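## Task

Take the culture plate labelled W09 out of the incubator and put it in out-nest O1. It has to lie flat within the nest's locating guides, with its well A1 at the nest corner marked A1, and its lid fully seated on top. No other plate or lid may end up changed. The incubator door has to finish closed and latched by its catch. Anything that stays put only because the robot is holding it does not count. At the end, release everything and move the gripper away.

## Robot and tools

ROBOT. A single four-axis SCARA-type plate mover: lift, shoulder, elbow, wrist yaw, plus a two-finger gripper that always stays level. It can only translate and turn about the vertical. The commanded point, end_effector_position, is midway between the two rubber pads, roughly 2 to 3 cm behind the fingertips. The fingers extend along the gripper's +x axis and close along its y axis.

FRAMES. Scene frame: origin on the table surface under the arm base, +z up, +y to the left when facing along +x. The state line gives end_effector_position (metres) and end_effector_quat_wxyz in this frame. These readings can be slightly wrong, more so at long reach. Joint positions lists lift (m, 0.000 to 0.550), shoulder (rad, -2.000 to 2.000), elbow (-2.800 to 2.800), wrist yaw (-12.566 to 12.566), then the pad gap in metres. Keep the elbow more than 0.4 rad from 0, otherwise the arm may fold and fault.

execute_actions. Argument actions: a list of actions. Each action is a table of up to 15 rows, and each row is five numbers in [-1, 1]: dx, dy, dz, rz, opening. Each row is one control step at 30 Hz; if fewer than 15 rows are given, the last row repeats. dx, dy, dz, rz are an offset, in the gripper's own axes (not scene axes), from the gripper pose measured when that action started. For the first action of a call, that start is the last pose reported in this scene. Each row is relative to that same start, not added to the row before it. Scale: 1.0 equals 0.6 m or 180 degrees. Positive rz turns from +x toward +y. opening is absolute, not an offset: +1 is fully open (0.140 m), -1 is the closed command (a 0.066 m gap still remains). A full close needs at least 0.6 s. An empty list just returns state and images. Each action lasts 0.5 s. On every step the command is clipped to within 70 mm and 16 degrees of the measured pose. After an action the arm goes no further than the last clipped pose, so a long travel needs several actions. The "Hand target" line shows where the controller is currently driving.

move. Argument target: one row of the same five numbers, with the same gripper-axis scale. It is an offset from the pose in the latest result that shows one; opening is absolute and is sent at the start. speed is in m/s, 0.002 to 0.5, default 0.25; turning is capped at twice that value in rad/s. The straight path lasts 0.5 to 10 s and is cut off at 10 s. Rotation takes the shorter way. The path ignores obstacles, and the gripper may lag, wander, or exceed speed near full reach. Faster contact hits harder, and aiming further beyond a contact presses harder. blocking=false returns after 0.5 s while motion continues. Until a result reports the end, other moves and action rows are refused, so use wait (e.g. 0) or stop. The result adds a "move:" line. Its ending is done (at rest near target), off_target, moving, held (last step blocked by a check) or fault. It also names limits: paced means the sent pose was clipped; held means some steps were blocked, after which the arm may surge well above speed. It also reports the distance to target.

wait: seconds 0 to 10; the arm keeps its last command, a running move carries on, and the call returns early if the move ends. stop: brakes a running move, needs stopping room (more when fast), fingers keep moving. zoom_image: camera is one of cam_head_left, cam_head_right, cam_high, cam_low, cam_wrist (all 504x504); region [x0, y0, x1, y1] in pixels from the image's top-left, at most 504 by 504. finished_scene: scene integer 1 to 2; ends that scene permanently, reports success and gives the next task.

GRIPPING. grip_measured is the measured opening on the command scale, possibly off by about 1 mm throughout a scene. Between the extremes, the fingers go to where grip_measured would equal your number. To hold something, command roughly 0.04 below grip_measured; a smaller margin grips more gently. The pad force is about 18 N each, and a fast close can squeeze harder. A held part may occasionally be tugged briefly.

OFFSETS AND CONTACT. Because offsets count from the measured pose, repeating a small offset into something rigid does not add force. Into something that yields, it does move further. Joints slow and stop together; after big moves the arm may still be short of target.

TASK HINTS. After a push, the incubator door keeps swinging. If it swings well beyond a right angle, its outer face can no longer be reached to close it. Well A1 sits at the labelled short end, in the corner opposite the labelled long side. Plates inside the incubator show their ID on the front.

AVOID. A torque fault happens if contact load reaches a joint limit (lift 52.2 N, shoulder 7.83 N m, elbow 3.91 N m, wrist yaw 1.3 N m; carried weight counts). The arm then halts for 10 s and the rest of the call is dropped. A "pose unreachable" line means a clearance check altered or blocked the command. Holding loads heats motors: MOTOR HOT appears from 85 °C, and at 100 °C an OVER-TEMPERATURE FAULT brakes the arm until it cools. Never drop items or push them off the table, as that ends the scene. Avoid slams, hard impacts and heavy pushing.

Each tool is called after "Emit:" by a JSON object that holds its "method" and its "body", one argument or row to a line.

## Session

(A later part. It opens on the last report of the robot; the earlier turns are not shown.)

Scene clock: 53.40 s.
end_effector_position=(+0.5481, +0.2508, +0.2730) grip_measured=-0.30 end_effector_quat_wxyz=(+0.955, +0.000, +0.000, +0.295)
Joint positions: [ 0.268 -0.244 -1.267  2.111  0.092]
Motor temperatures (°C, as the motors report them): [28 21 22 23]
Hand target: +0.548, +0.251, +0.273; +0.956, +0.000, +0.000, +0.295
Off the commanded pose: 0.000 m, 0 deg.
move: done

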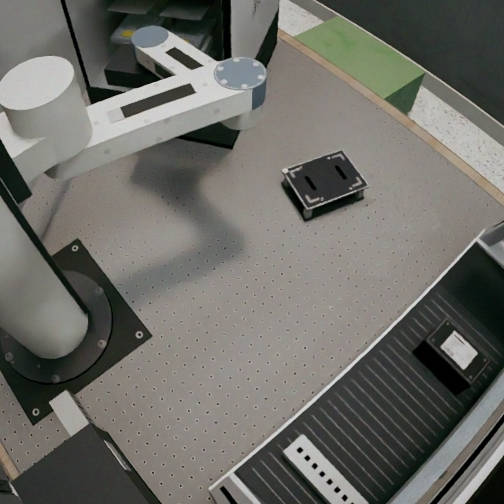

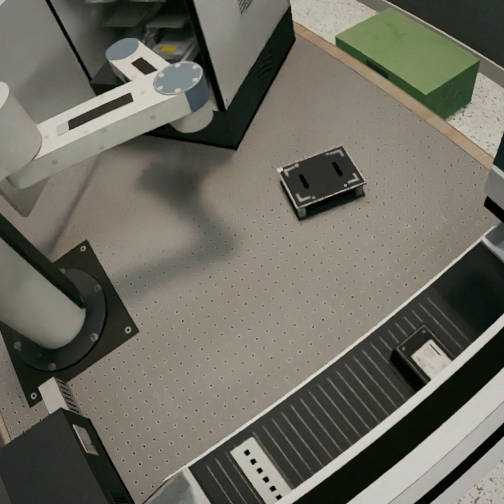

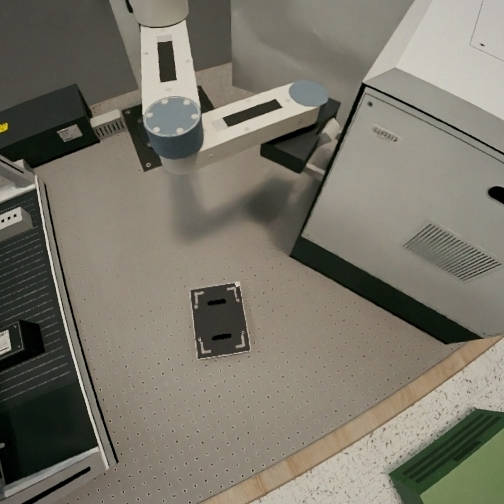

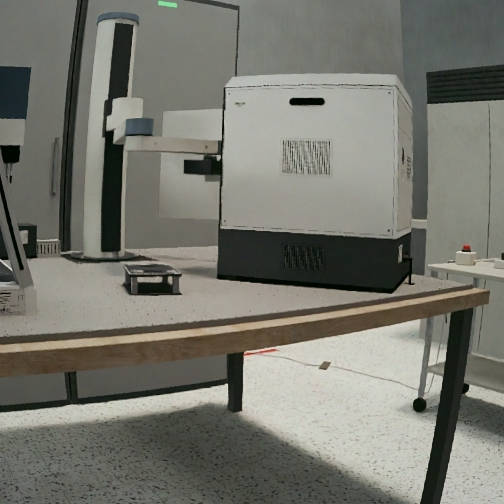

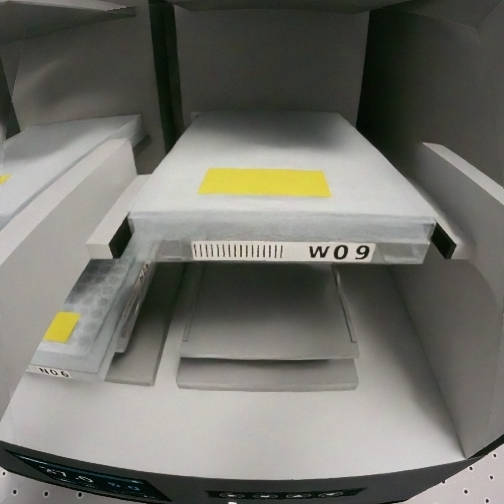

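Emit:
{"method": "move", "body": {
  "target": [0.008,0,-0.0045,0,-0.3],
  "speed": 0.03
}}

Emit:
{"method": "move", "body": {
  "target": [0,0,0,0,-0.44]
}}

Emit:
{"method": "zoom_image", "body": {
  "camera": "cam_wrist",
  "region": [60, 180, 260, 290]
}}

Emit:
{"method": "zoom_image", "body": {
  "camera": "cam_wrist",
  "region": [300, 180, 500, 290]
}}

Scene clock: 58.03 s.
end_effector_position=(+0.5521, +0.2534, +0.2703) grip_measured=-0.30 end_effector_quat_wxyz=(+0.956, +0.000, +0.000, +0.295)
Joint positions: [ 0.265 -0.235 -1.291  2.125  0.092]
Motor temperatures (°C, as the motors report them): [28 21 22 23]
Hand target: +0.552, +0.254, +0.270; +0.955, +0.000, +0.000, +0.295
Off the commanded pose: 0.000 m, 0 deg.
move: done

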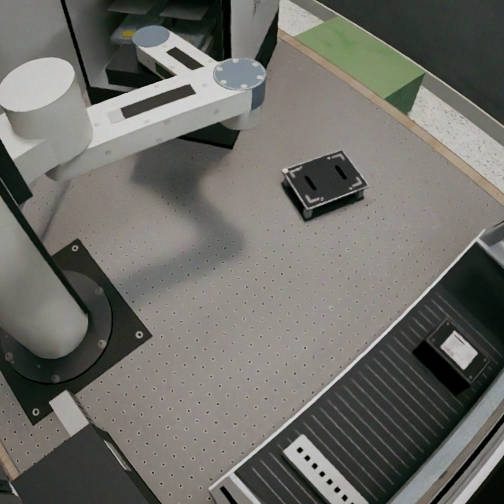

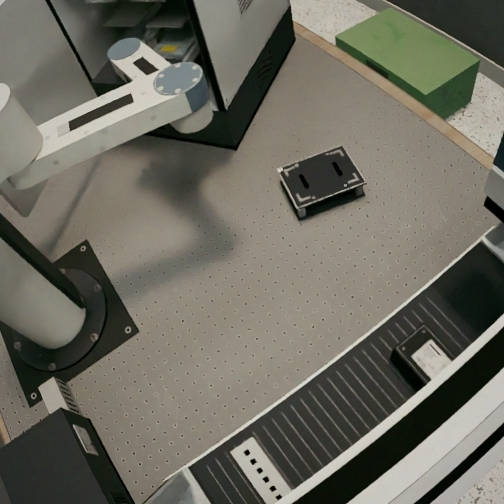

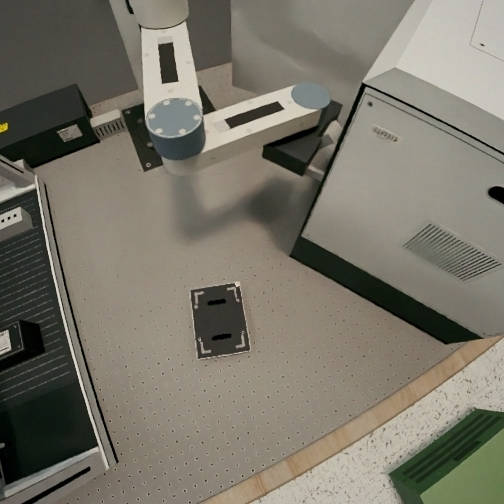

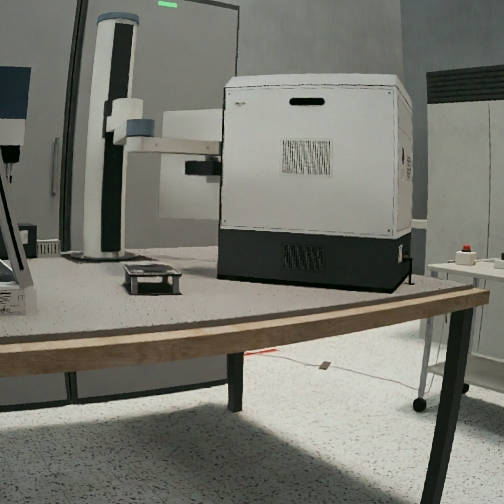

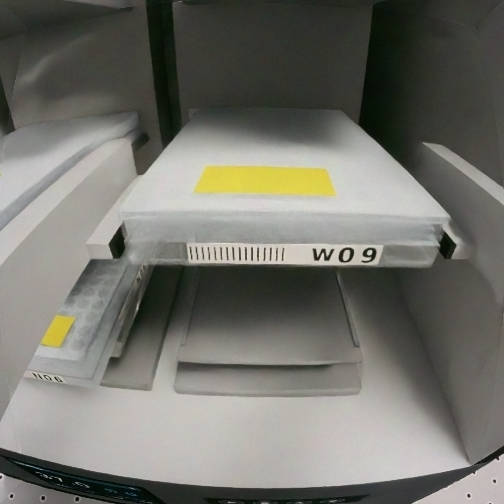

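Scene clock: 58.53 s.
end_effector_position=(+0.5521, +0.2534, +0.2703) grip_measured=-0.44 end_effector_quat_wxyz=(+0.956, +0.000, +0.000, +0.295)
Joint positions: [ 0.265 -0.235 -1.29   2.125  0.087]
Motor temperatures (°C, as the motors report them): [28 21 22 23]
Hand target: +0.552, +0.253, +0.270; +0.956, +0.000, +0.000, +0.295
Off the commanded pose: 0.000 m, 0 deg.
move: done

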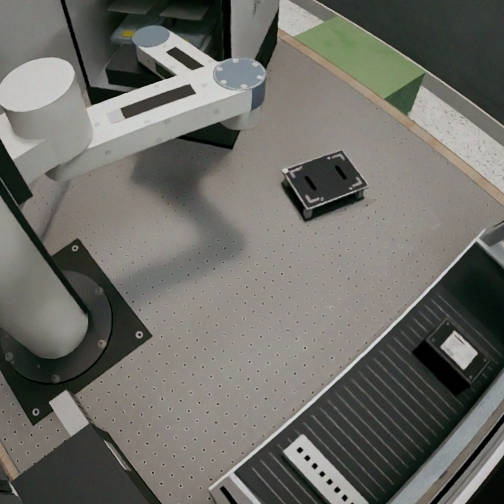

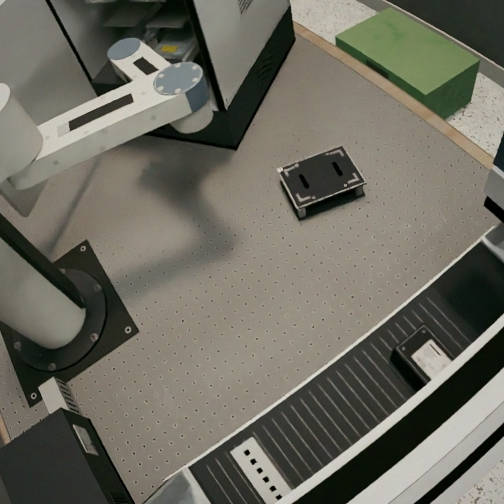

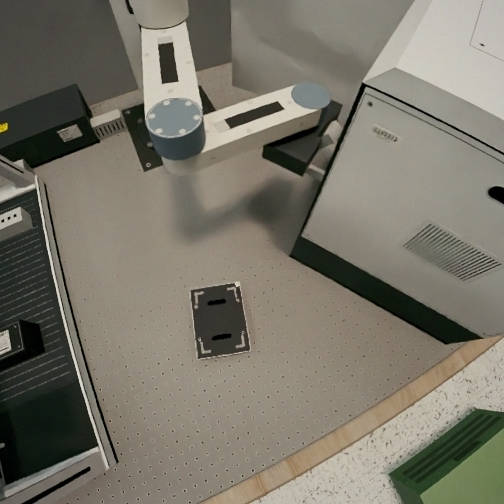

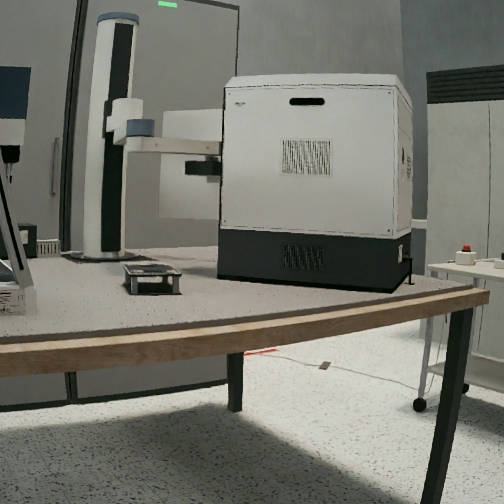

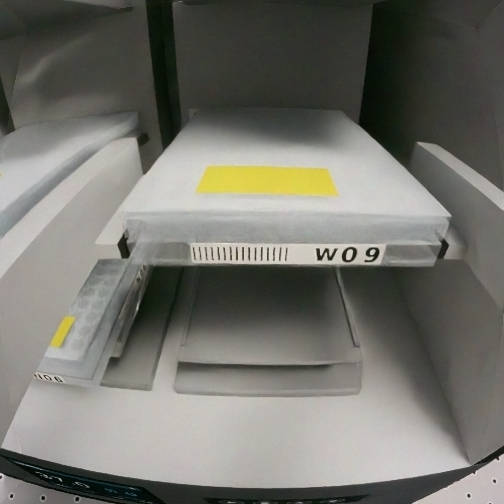

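Region (60, 180, 260, 290) of cam_wrist's 504x504 image, scaled by 2.520, with more detail than that image has; it fills the top 277 rows of this view, and the rest is white.

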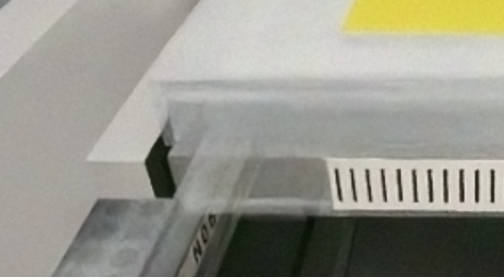

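Region (300, 180, 500, 290) of cam_wrist's 504x504 image, scaled by 2.520, with more detail than that image has; it fills the top 277 rows of this view, and the rest is white.

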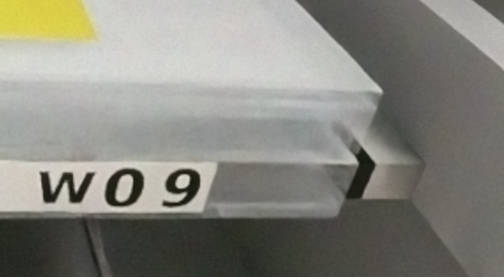

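Good height, just under the lid. Go in to centre.

Emit:
{"method": "execute_actions", "body": {
  "actions": [
    [[0,0,-0.0007,0,-0.34]],
    [[0.005,0,0,0,-0.34],[0.01,0,0,0,-0.34],[0.015,0,0,0,-0.34],[0.02,0,0,0,-0.34],[0.025,0,0,0,-0.34],[0.03,0,0,0,-0.34],[0.035,0,0,0,-0.34]],
    [[0.005,0,0,0,-0.34],[0.01,0,0,0,-0.34],[0.015,0,0,0,-0.34],[0.02,0,0,0,-0.34],[0.025,0,0,0,-0.34],[0.03,0,0,0,-0.34],[0.035,0,0,0,-0.34]],
    [[0,0,0,0,-0.46]],
    [[0,0,0,0,-0.53]],
    [[0,0,0.003,0,-0.53],[0,0,0.006,0,-0.53],[0,0,0.009,0,-0.53],[0,0,0.012,0,-0.53]]
  ]
}}

Scene clock: 65.37 s.
end_effector_position=(+0.5870, +0.2769, +0.2773) grip_measured=-0.48 end_effector_quat_wxyz=(+0.956, +0.000, +0.000, +0.294)
Joint positions: [ 0.272 -0.147 -1.504  2.249  0.085]
Motor temperatures (°C, as the motors report them): [28 21 22 23]
Hand target: +0.587, +0.277, +0.277; +0.956, +0.000, +0.000, +0.294
Off the commanded pose: 0.000 m, 0 deg.

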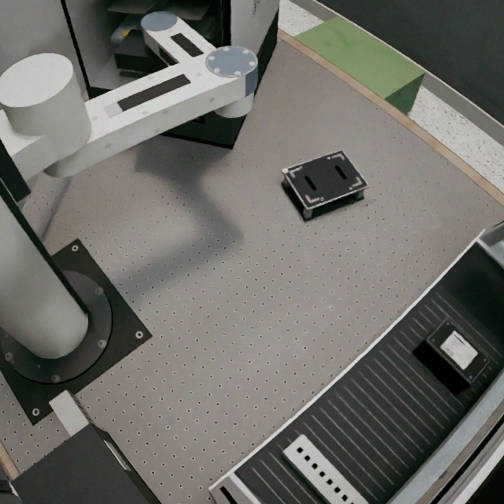

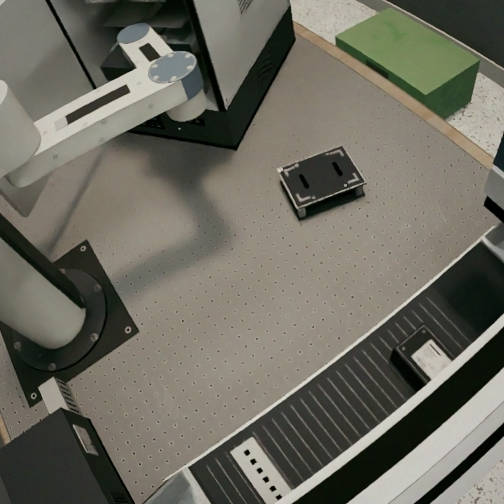

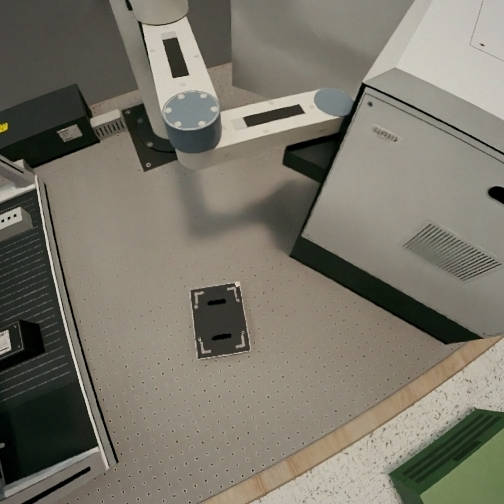

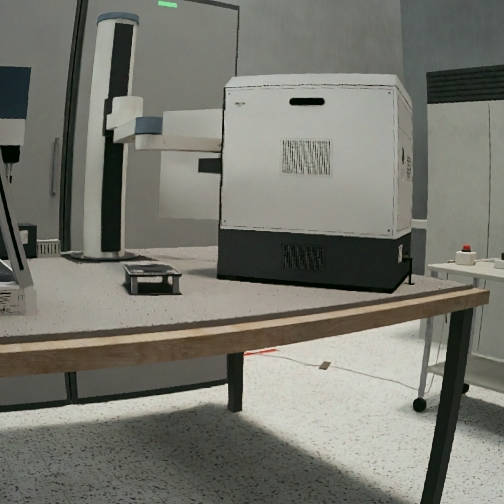

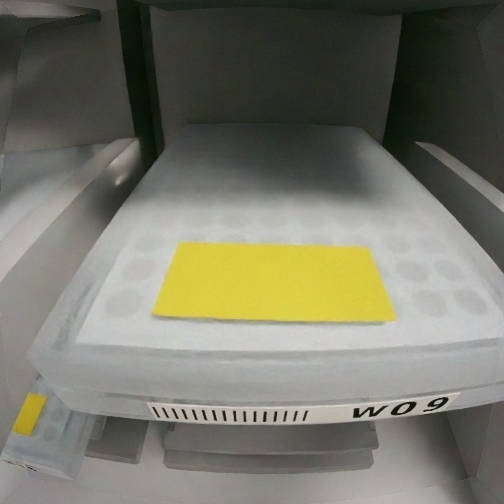

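Emit:
{"method": "move", "body": {
  "target": [-0.3,0,0,0,-0.53],
  "speed": 0.12
}}

Emit:
{"method": "move", "body": {
  "target": [0.0,-0.55,-0.22,-0.273,-0.53],
  "speed": 0.2
}}

Scene clock: 74.63 s.
end_effector_position=(+0.4381, +0.1756, +0.2773) grip_measured=-0.48 end_effector_quat_wxyz=(+0.956, +0.000, +0.000, +0.295)
Joint positions: [ 0.272 -0.436 -0.675  1.71   0.085]
Motor temperatures (°C, as the motors report them): [28 21 22 23]
Hand target: +0.438, +0.176, +0.277; +0.956, +0.000, +0.000, +0.294
Off the commanded pose: 0.000 m, 0 deg.
move: done

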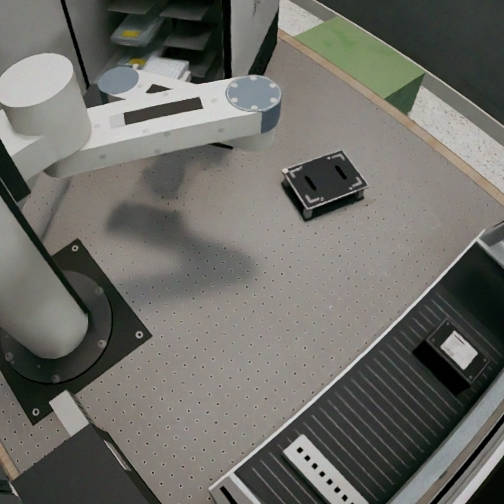

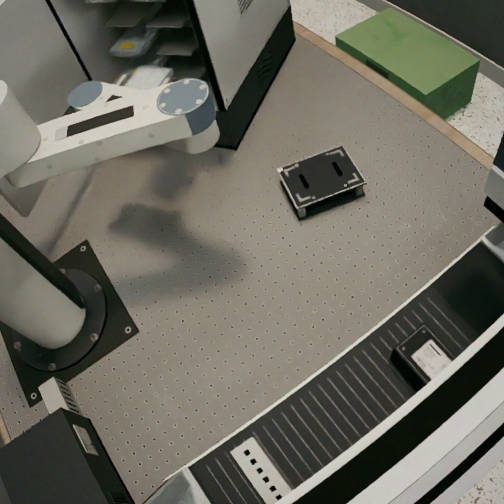

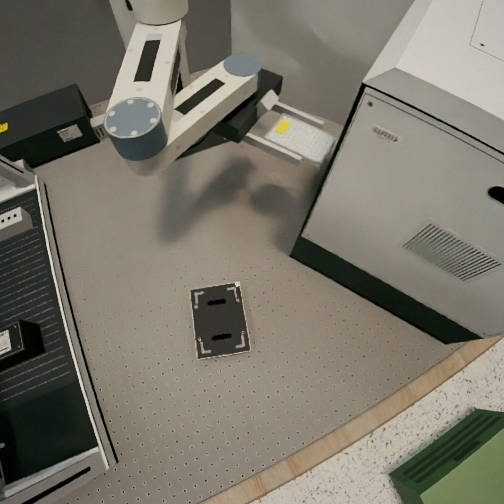

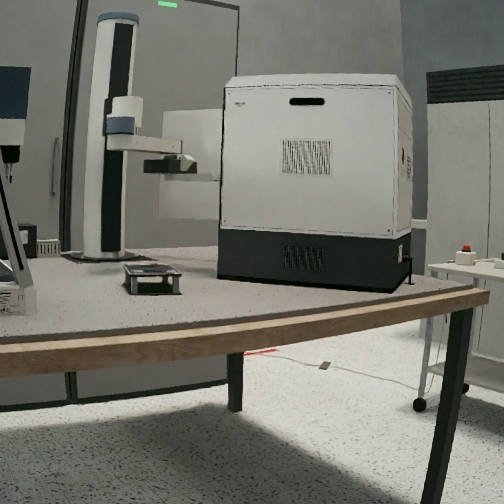

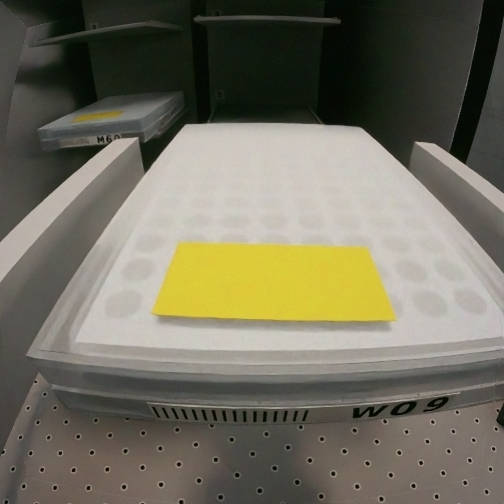

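Scene clock: 77.10 s.
end_effector_position=(+0.6240, -0.0974, +0.1452) grip_measured=-0.48 end_effector_quat_wxyz=(+0.992, +0.000, +0.000, -0.130)
Joint positions: [ 0.14  -1.007 -1.316  2.063  0.085]
Motor temperatures (°C, as the motors report them): [28 21 22 23]
Hand target: +0.624, -0.097, +0.145; +0.992, +0.000, +0.000, -0.129
Off the commanded pose: 0.000 m, 0 deg.
move: done

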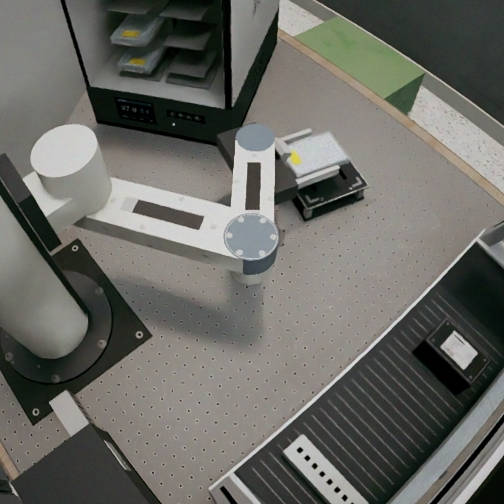

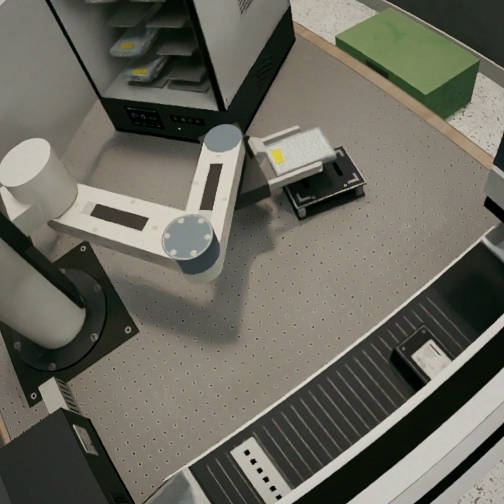

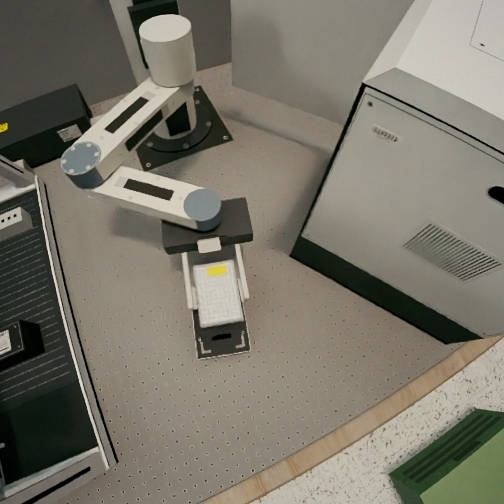

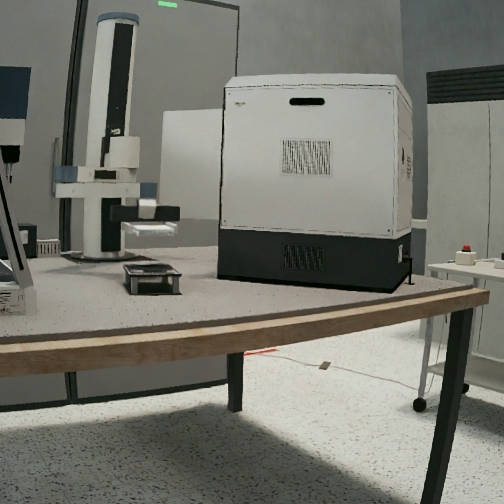

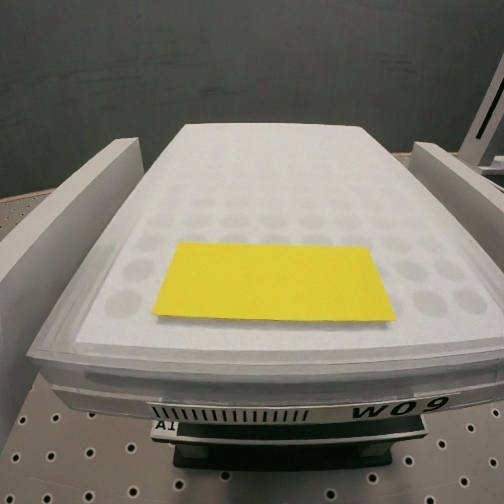

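Emit:
{"method": "move", "body": {
  "target": [0.06,-0.01,-0.105,0,-0.53],
  "speed": 0.1
}}

Emit:
{"method": "zoom_image", "body": {
  "camera": "cam_high",
  "region": [160, 270, 280, 370]
}}

Emit:
{"method": "zoom_image", "body": {
  "camera": "cam_low",
  "region": [100, 230, 200, 300]
}}

Scene clock: 81.70 s.
end_effector_position=(+0.6572, -0.1126, +0.0822) grip_measured=-0.48 end_effector_quat_wxyz=(+0.992, +0.000, +0.000, -0.130)
Joint positions: [ 0.077 -0.956 -1.498  2.193  0.085]
Motor temperatures (°C, as the motors report them): [28 21 22 23]
Hand target: +0.657, -0.112, +0.082; +0.992, +0.000, +0.000, -0.130
Off the commanded pose: 0.000 m, 0 deg.
move: done

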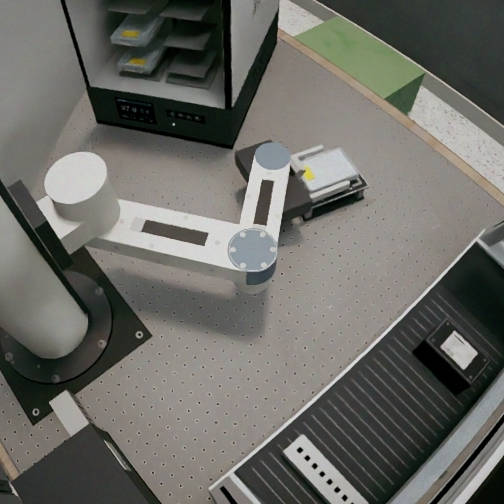

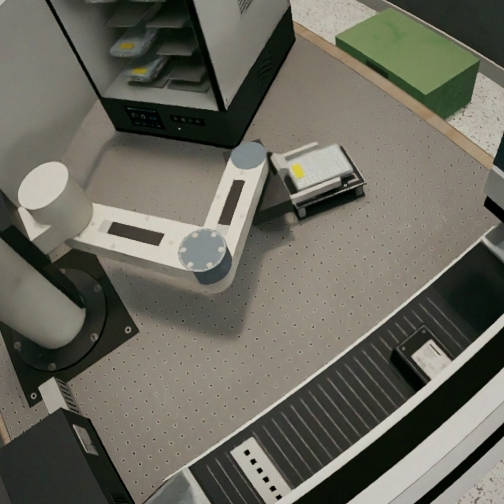

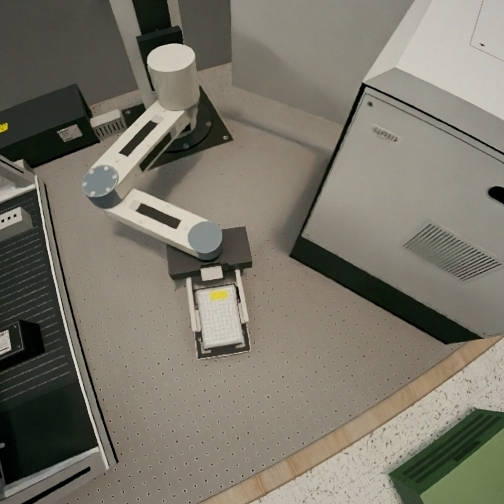

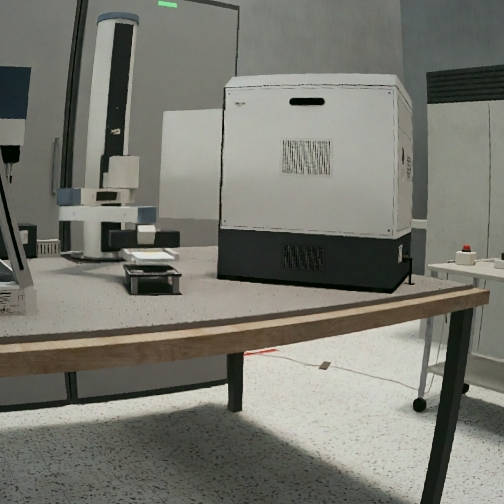

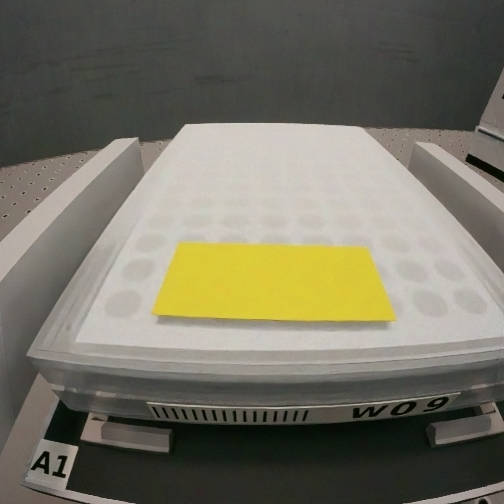

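Region (160, 270, 280, 370) of cam_high's 504x504 image, scaled by 4.200, with more detail than that image has.

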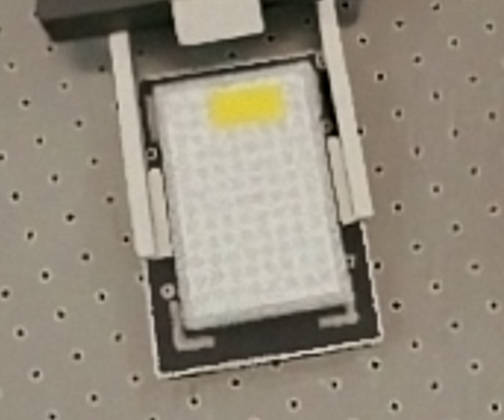

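Region (100, 230, 200, 300) of cam_low's 504x504 image, scaled by 5.040, with more detail than that image has; it fills the top 353 rows of this view, and the rest is white.

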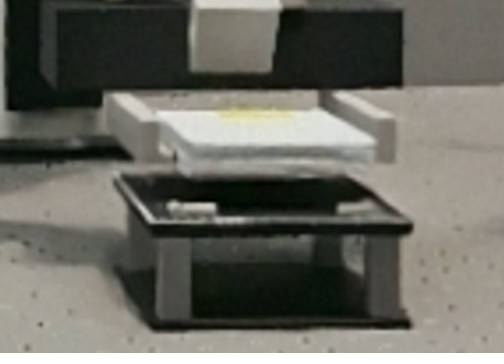

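Emit:
{"method": "move", "body": {
  "target": [0.002,-0.002,-0.016,0,-0.53],
  "speed": 0.03
}}

Emit:
{"method": "zoom_image", "body": {
  "camera": "cam_high",
  "region": [180, 300, 264, 370]
}}

Emit:
{"method": "zoom_image", "body": {
  "camera": "cam_low",
  "region": [115, 240, 190, 290]
}}

Emit:
{"method": "zoom_image", "body": {
  "camera": "cam_head_right",
  "region": [270, 135, 380, 225]
}}

Scene clock: 87.07 s.
end_effector_position=(+0.6580, -0.1139, +0.0725) grip_measured=-0.48 end_effector_quat_wxyz=(+0.992, +0.000, +0.000, -0.130)
Joint positions: [ 0.068 -0.957 -1.504  2.2    0.085]
Motor temperatures (°C, as the motors report them): [28 21 22 23]
Hand target: +0.658, -0.114, +0.073; +0.992, +0.000, +0.000, -0.130
Off the commanded pose: 0.000 m, 0 deg.
move: done

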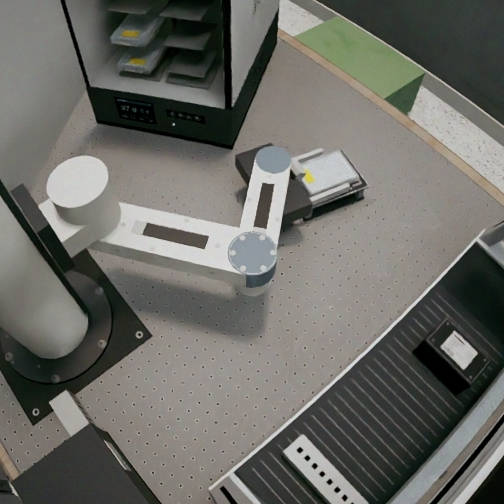

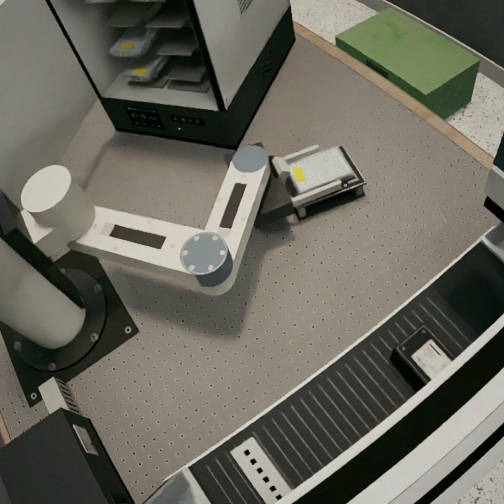

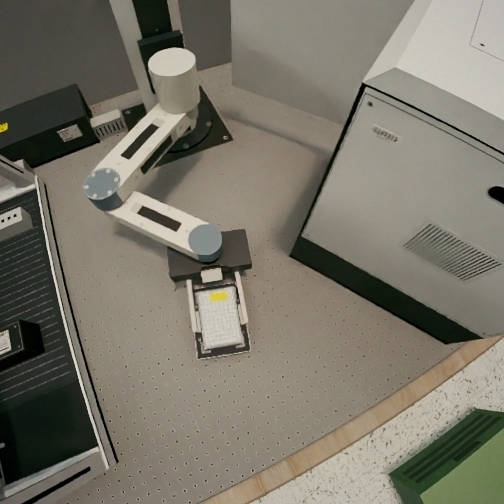

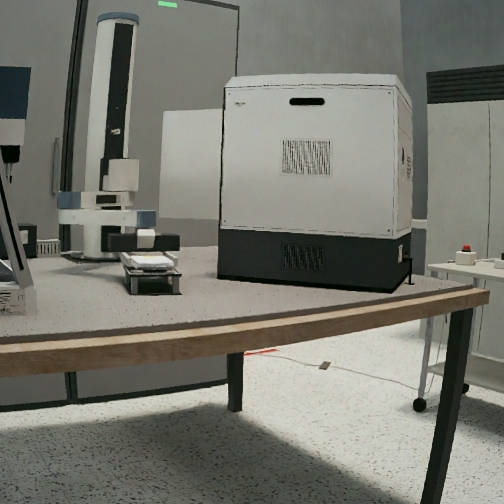

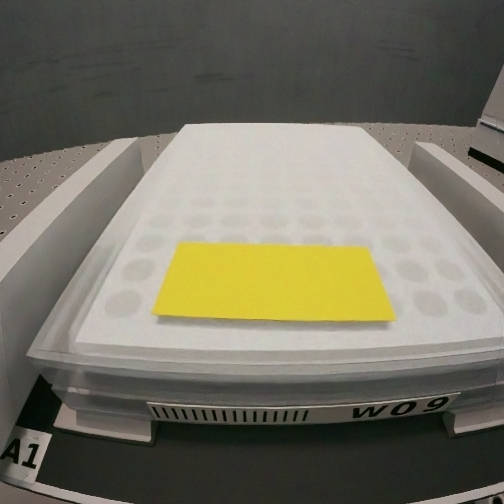

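Region (180, 300, 264, 370) of cam_high's 504x504 image, scaled by 6.000, with more detail than that image has.

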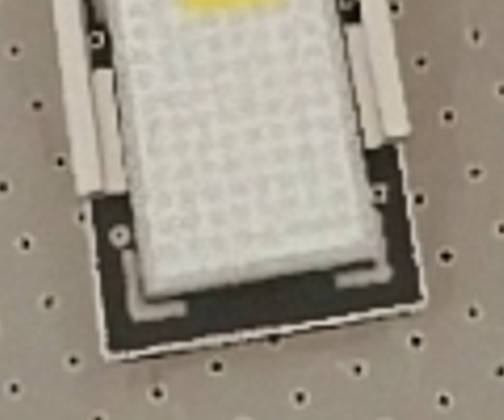

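Region (115, 240, 190, 290) of cam_low's 504x504 image, scaled by 6.720, with more detail than that image has.

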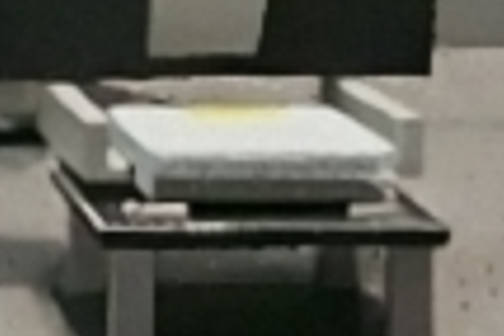

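Region (270, 135, 380, 225) of cam_head_right's 504x504 image, scaled by 4.582, with more detail than that image has; it fills the top 412 rows of this view, and the rest is white.

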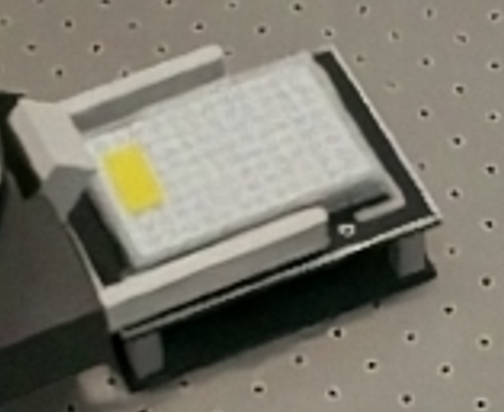

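Emit:
{"method": "move", "body": {
  "target": [0.003,-0.003,-0.002,-0.005,-0.53],
  "speed": 0.03
}}

Emit:
{"method": "zoom_image", "body": {
  "camera": "cam_high",
  "region": [180, 280, 264, 364]
}}

Emit:
{"method": "zoom_image", "body": {
  "camera": "cam_low",
  "region": [115, 240, 190, 290]
}}

Emit:
{"method": "zoom_image", "body": {
  "camera": "cam_wrist",
  "region": [0, 340, 200, 480]
}}

Scene clock: 91.23 s.
end_effector_position=(+0.6592, -0.1162, +0.0713) grip_measured=-0.48 end_effector_quat_wxyz=(+0.990, +0.000, +0.000, -0.138)
Joint positions: [ 0.066 -0.952 -1.513  2.189  0.085]
Motor temperatures (°C, as the motors report them): [29 21 22 23]
Hand target: +0.659, -0.116, +0.071; +0.990, +0.000, +0.000, -0.138
Off the commanded pose: 0.000 m, 0 deg.
move: done

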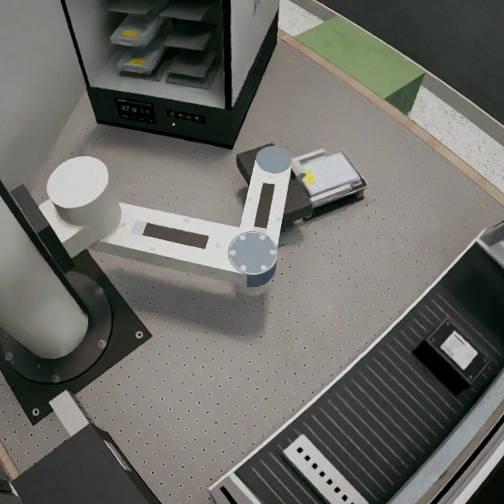

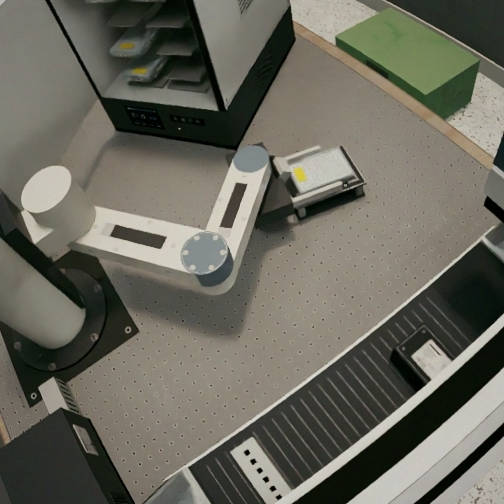

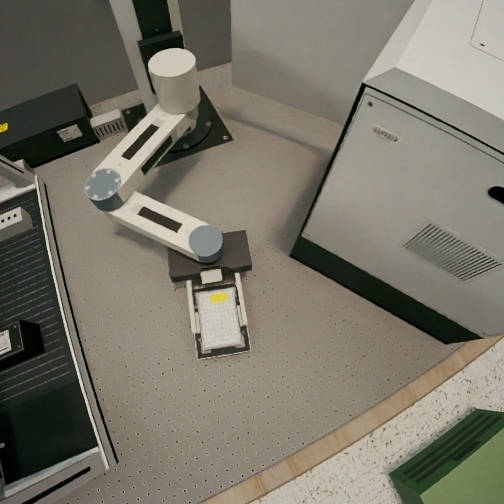

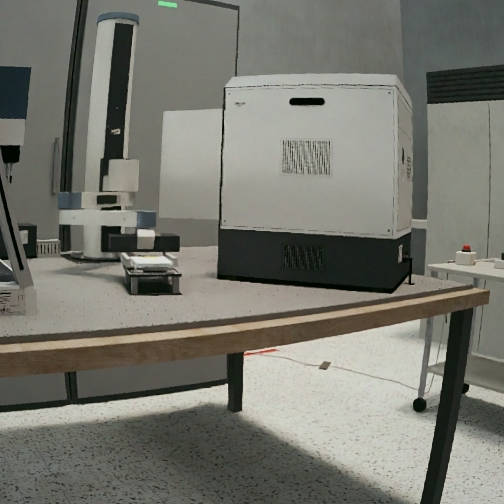

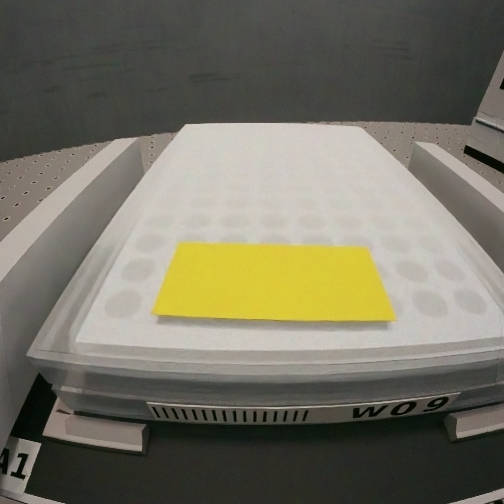

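Region (180, 280, 264, 364) of cam_high's 504x504 image, scaled by 6.000, with more detail than that image has.

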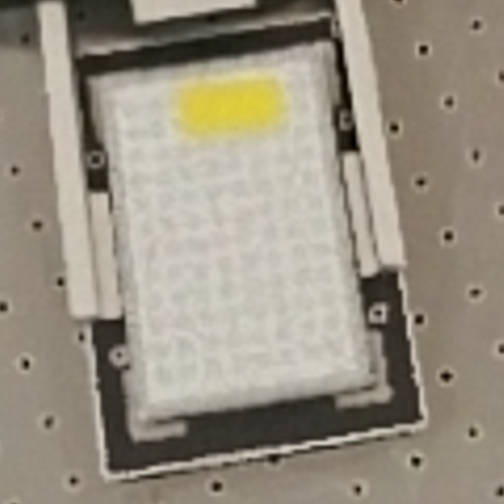

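Region (115, 240, 190, 290) of cam_low's 504x504 image, scaled by 6.720, with more detail than that image has.

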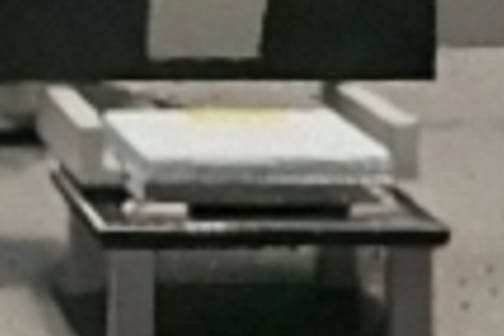

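Region (0, 340, 200, 480) of cam_wrist's 504x504 image, scaled by 2.520, with more detail than that image has; it fills the top 353 rows of this view, and the rest is white.

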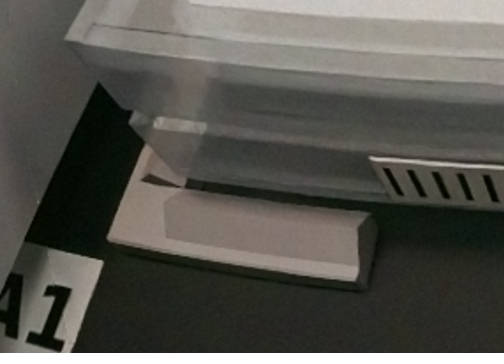

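Chamfered locators; lower with a slight left shift.

Emit:
{"method": "move", "body": {
  "target": [0,0.001,-0.011,0,-0.53],
  "speed": 0.01
}}

Scene clock: 93.57 s.
end_effector_position=(+0.6593, -0.1161, +0.0653) grip_measured=-0.48 end_effector_quat_wxyz=(+0.990, +0.000, +0.000, -0.139)
Joint positions: [ 0.06  -0.951 -1.514  2.187  0.085]
Motor temperatures (°C, as the motors report them): [28 21 22 23]
Hand target: +0.659, -0.116, +0.065; +0.990, +0.000, +0.000, -0.138
Off the commanded pose: 0.001 m, 0 deg.
move: done

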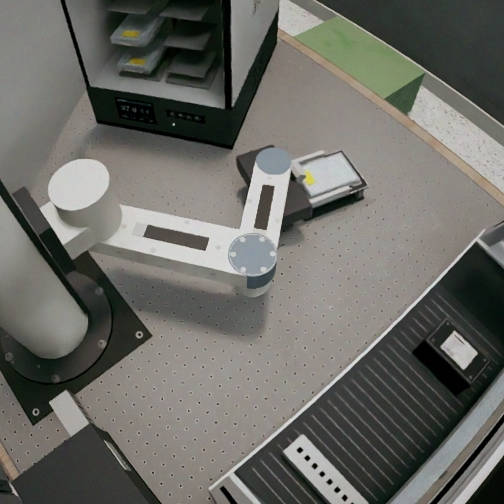

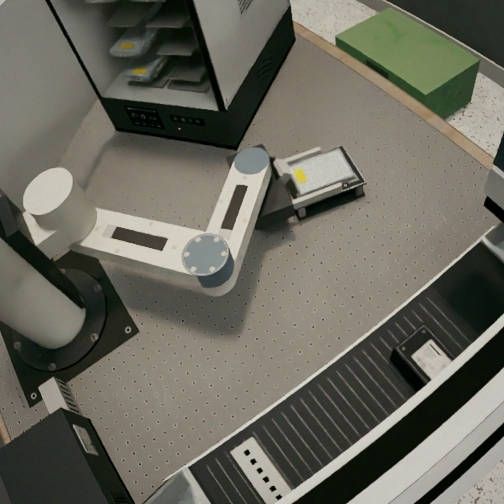

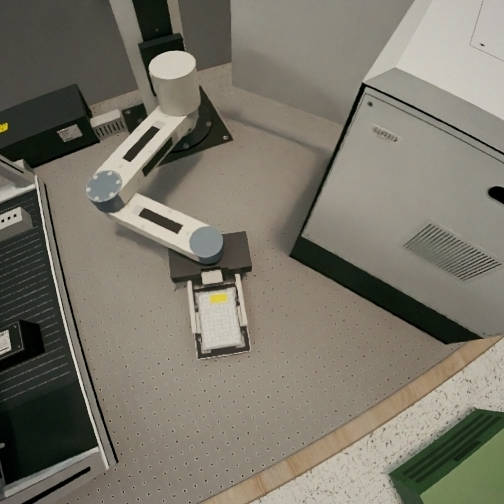

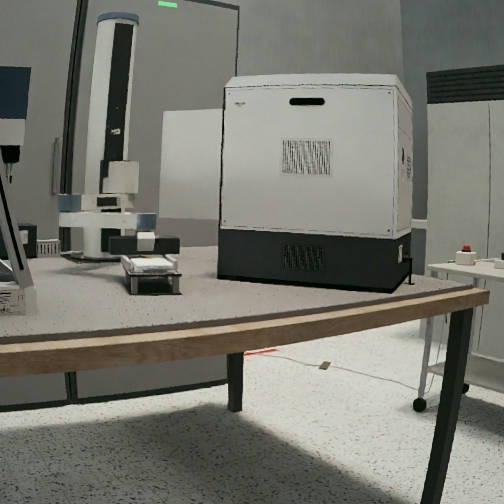

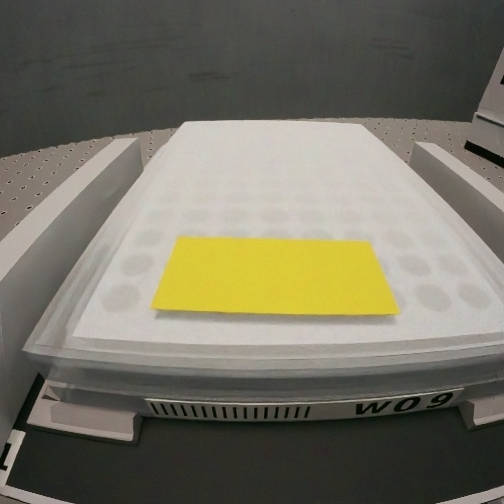

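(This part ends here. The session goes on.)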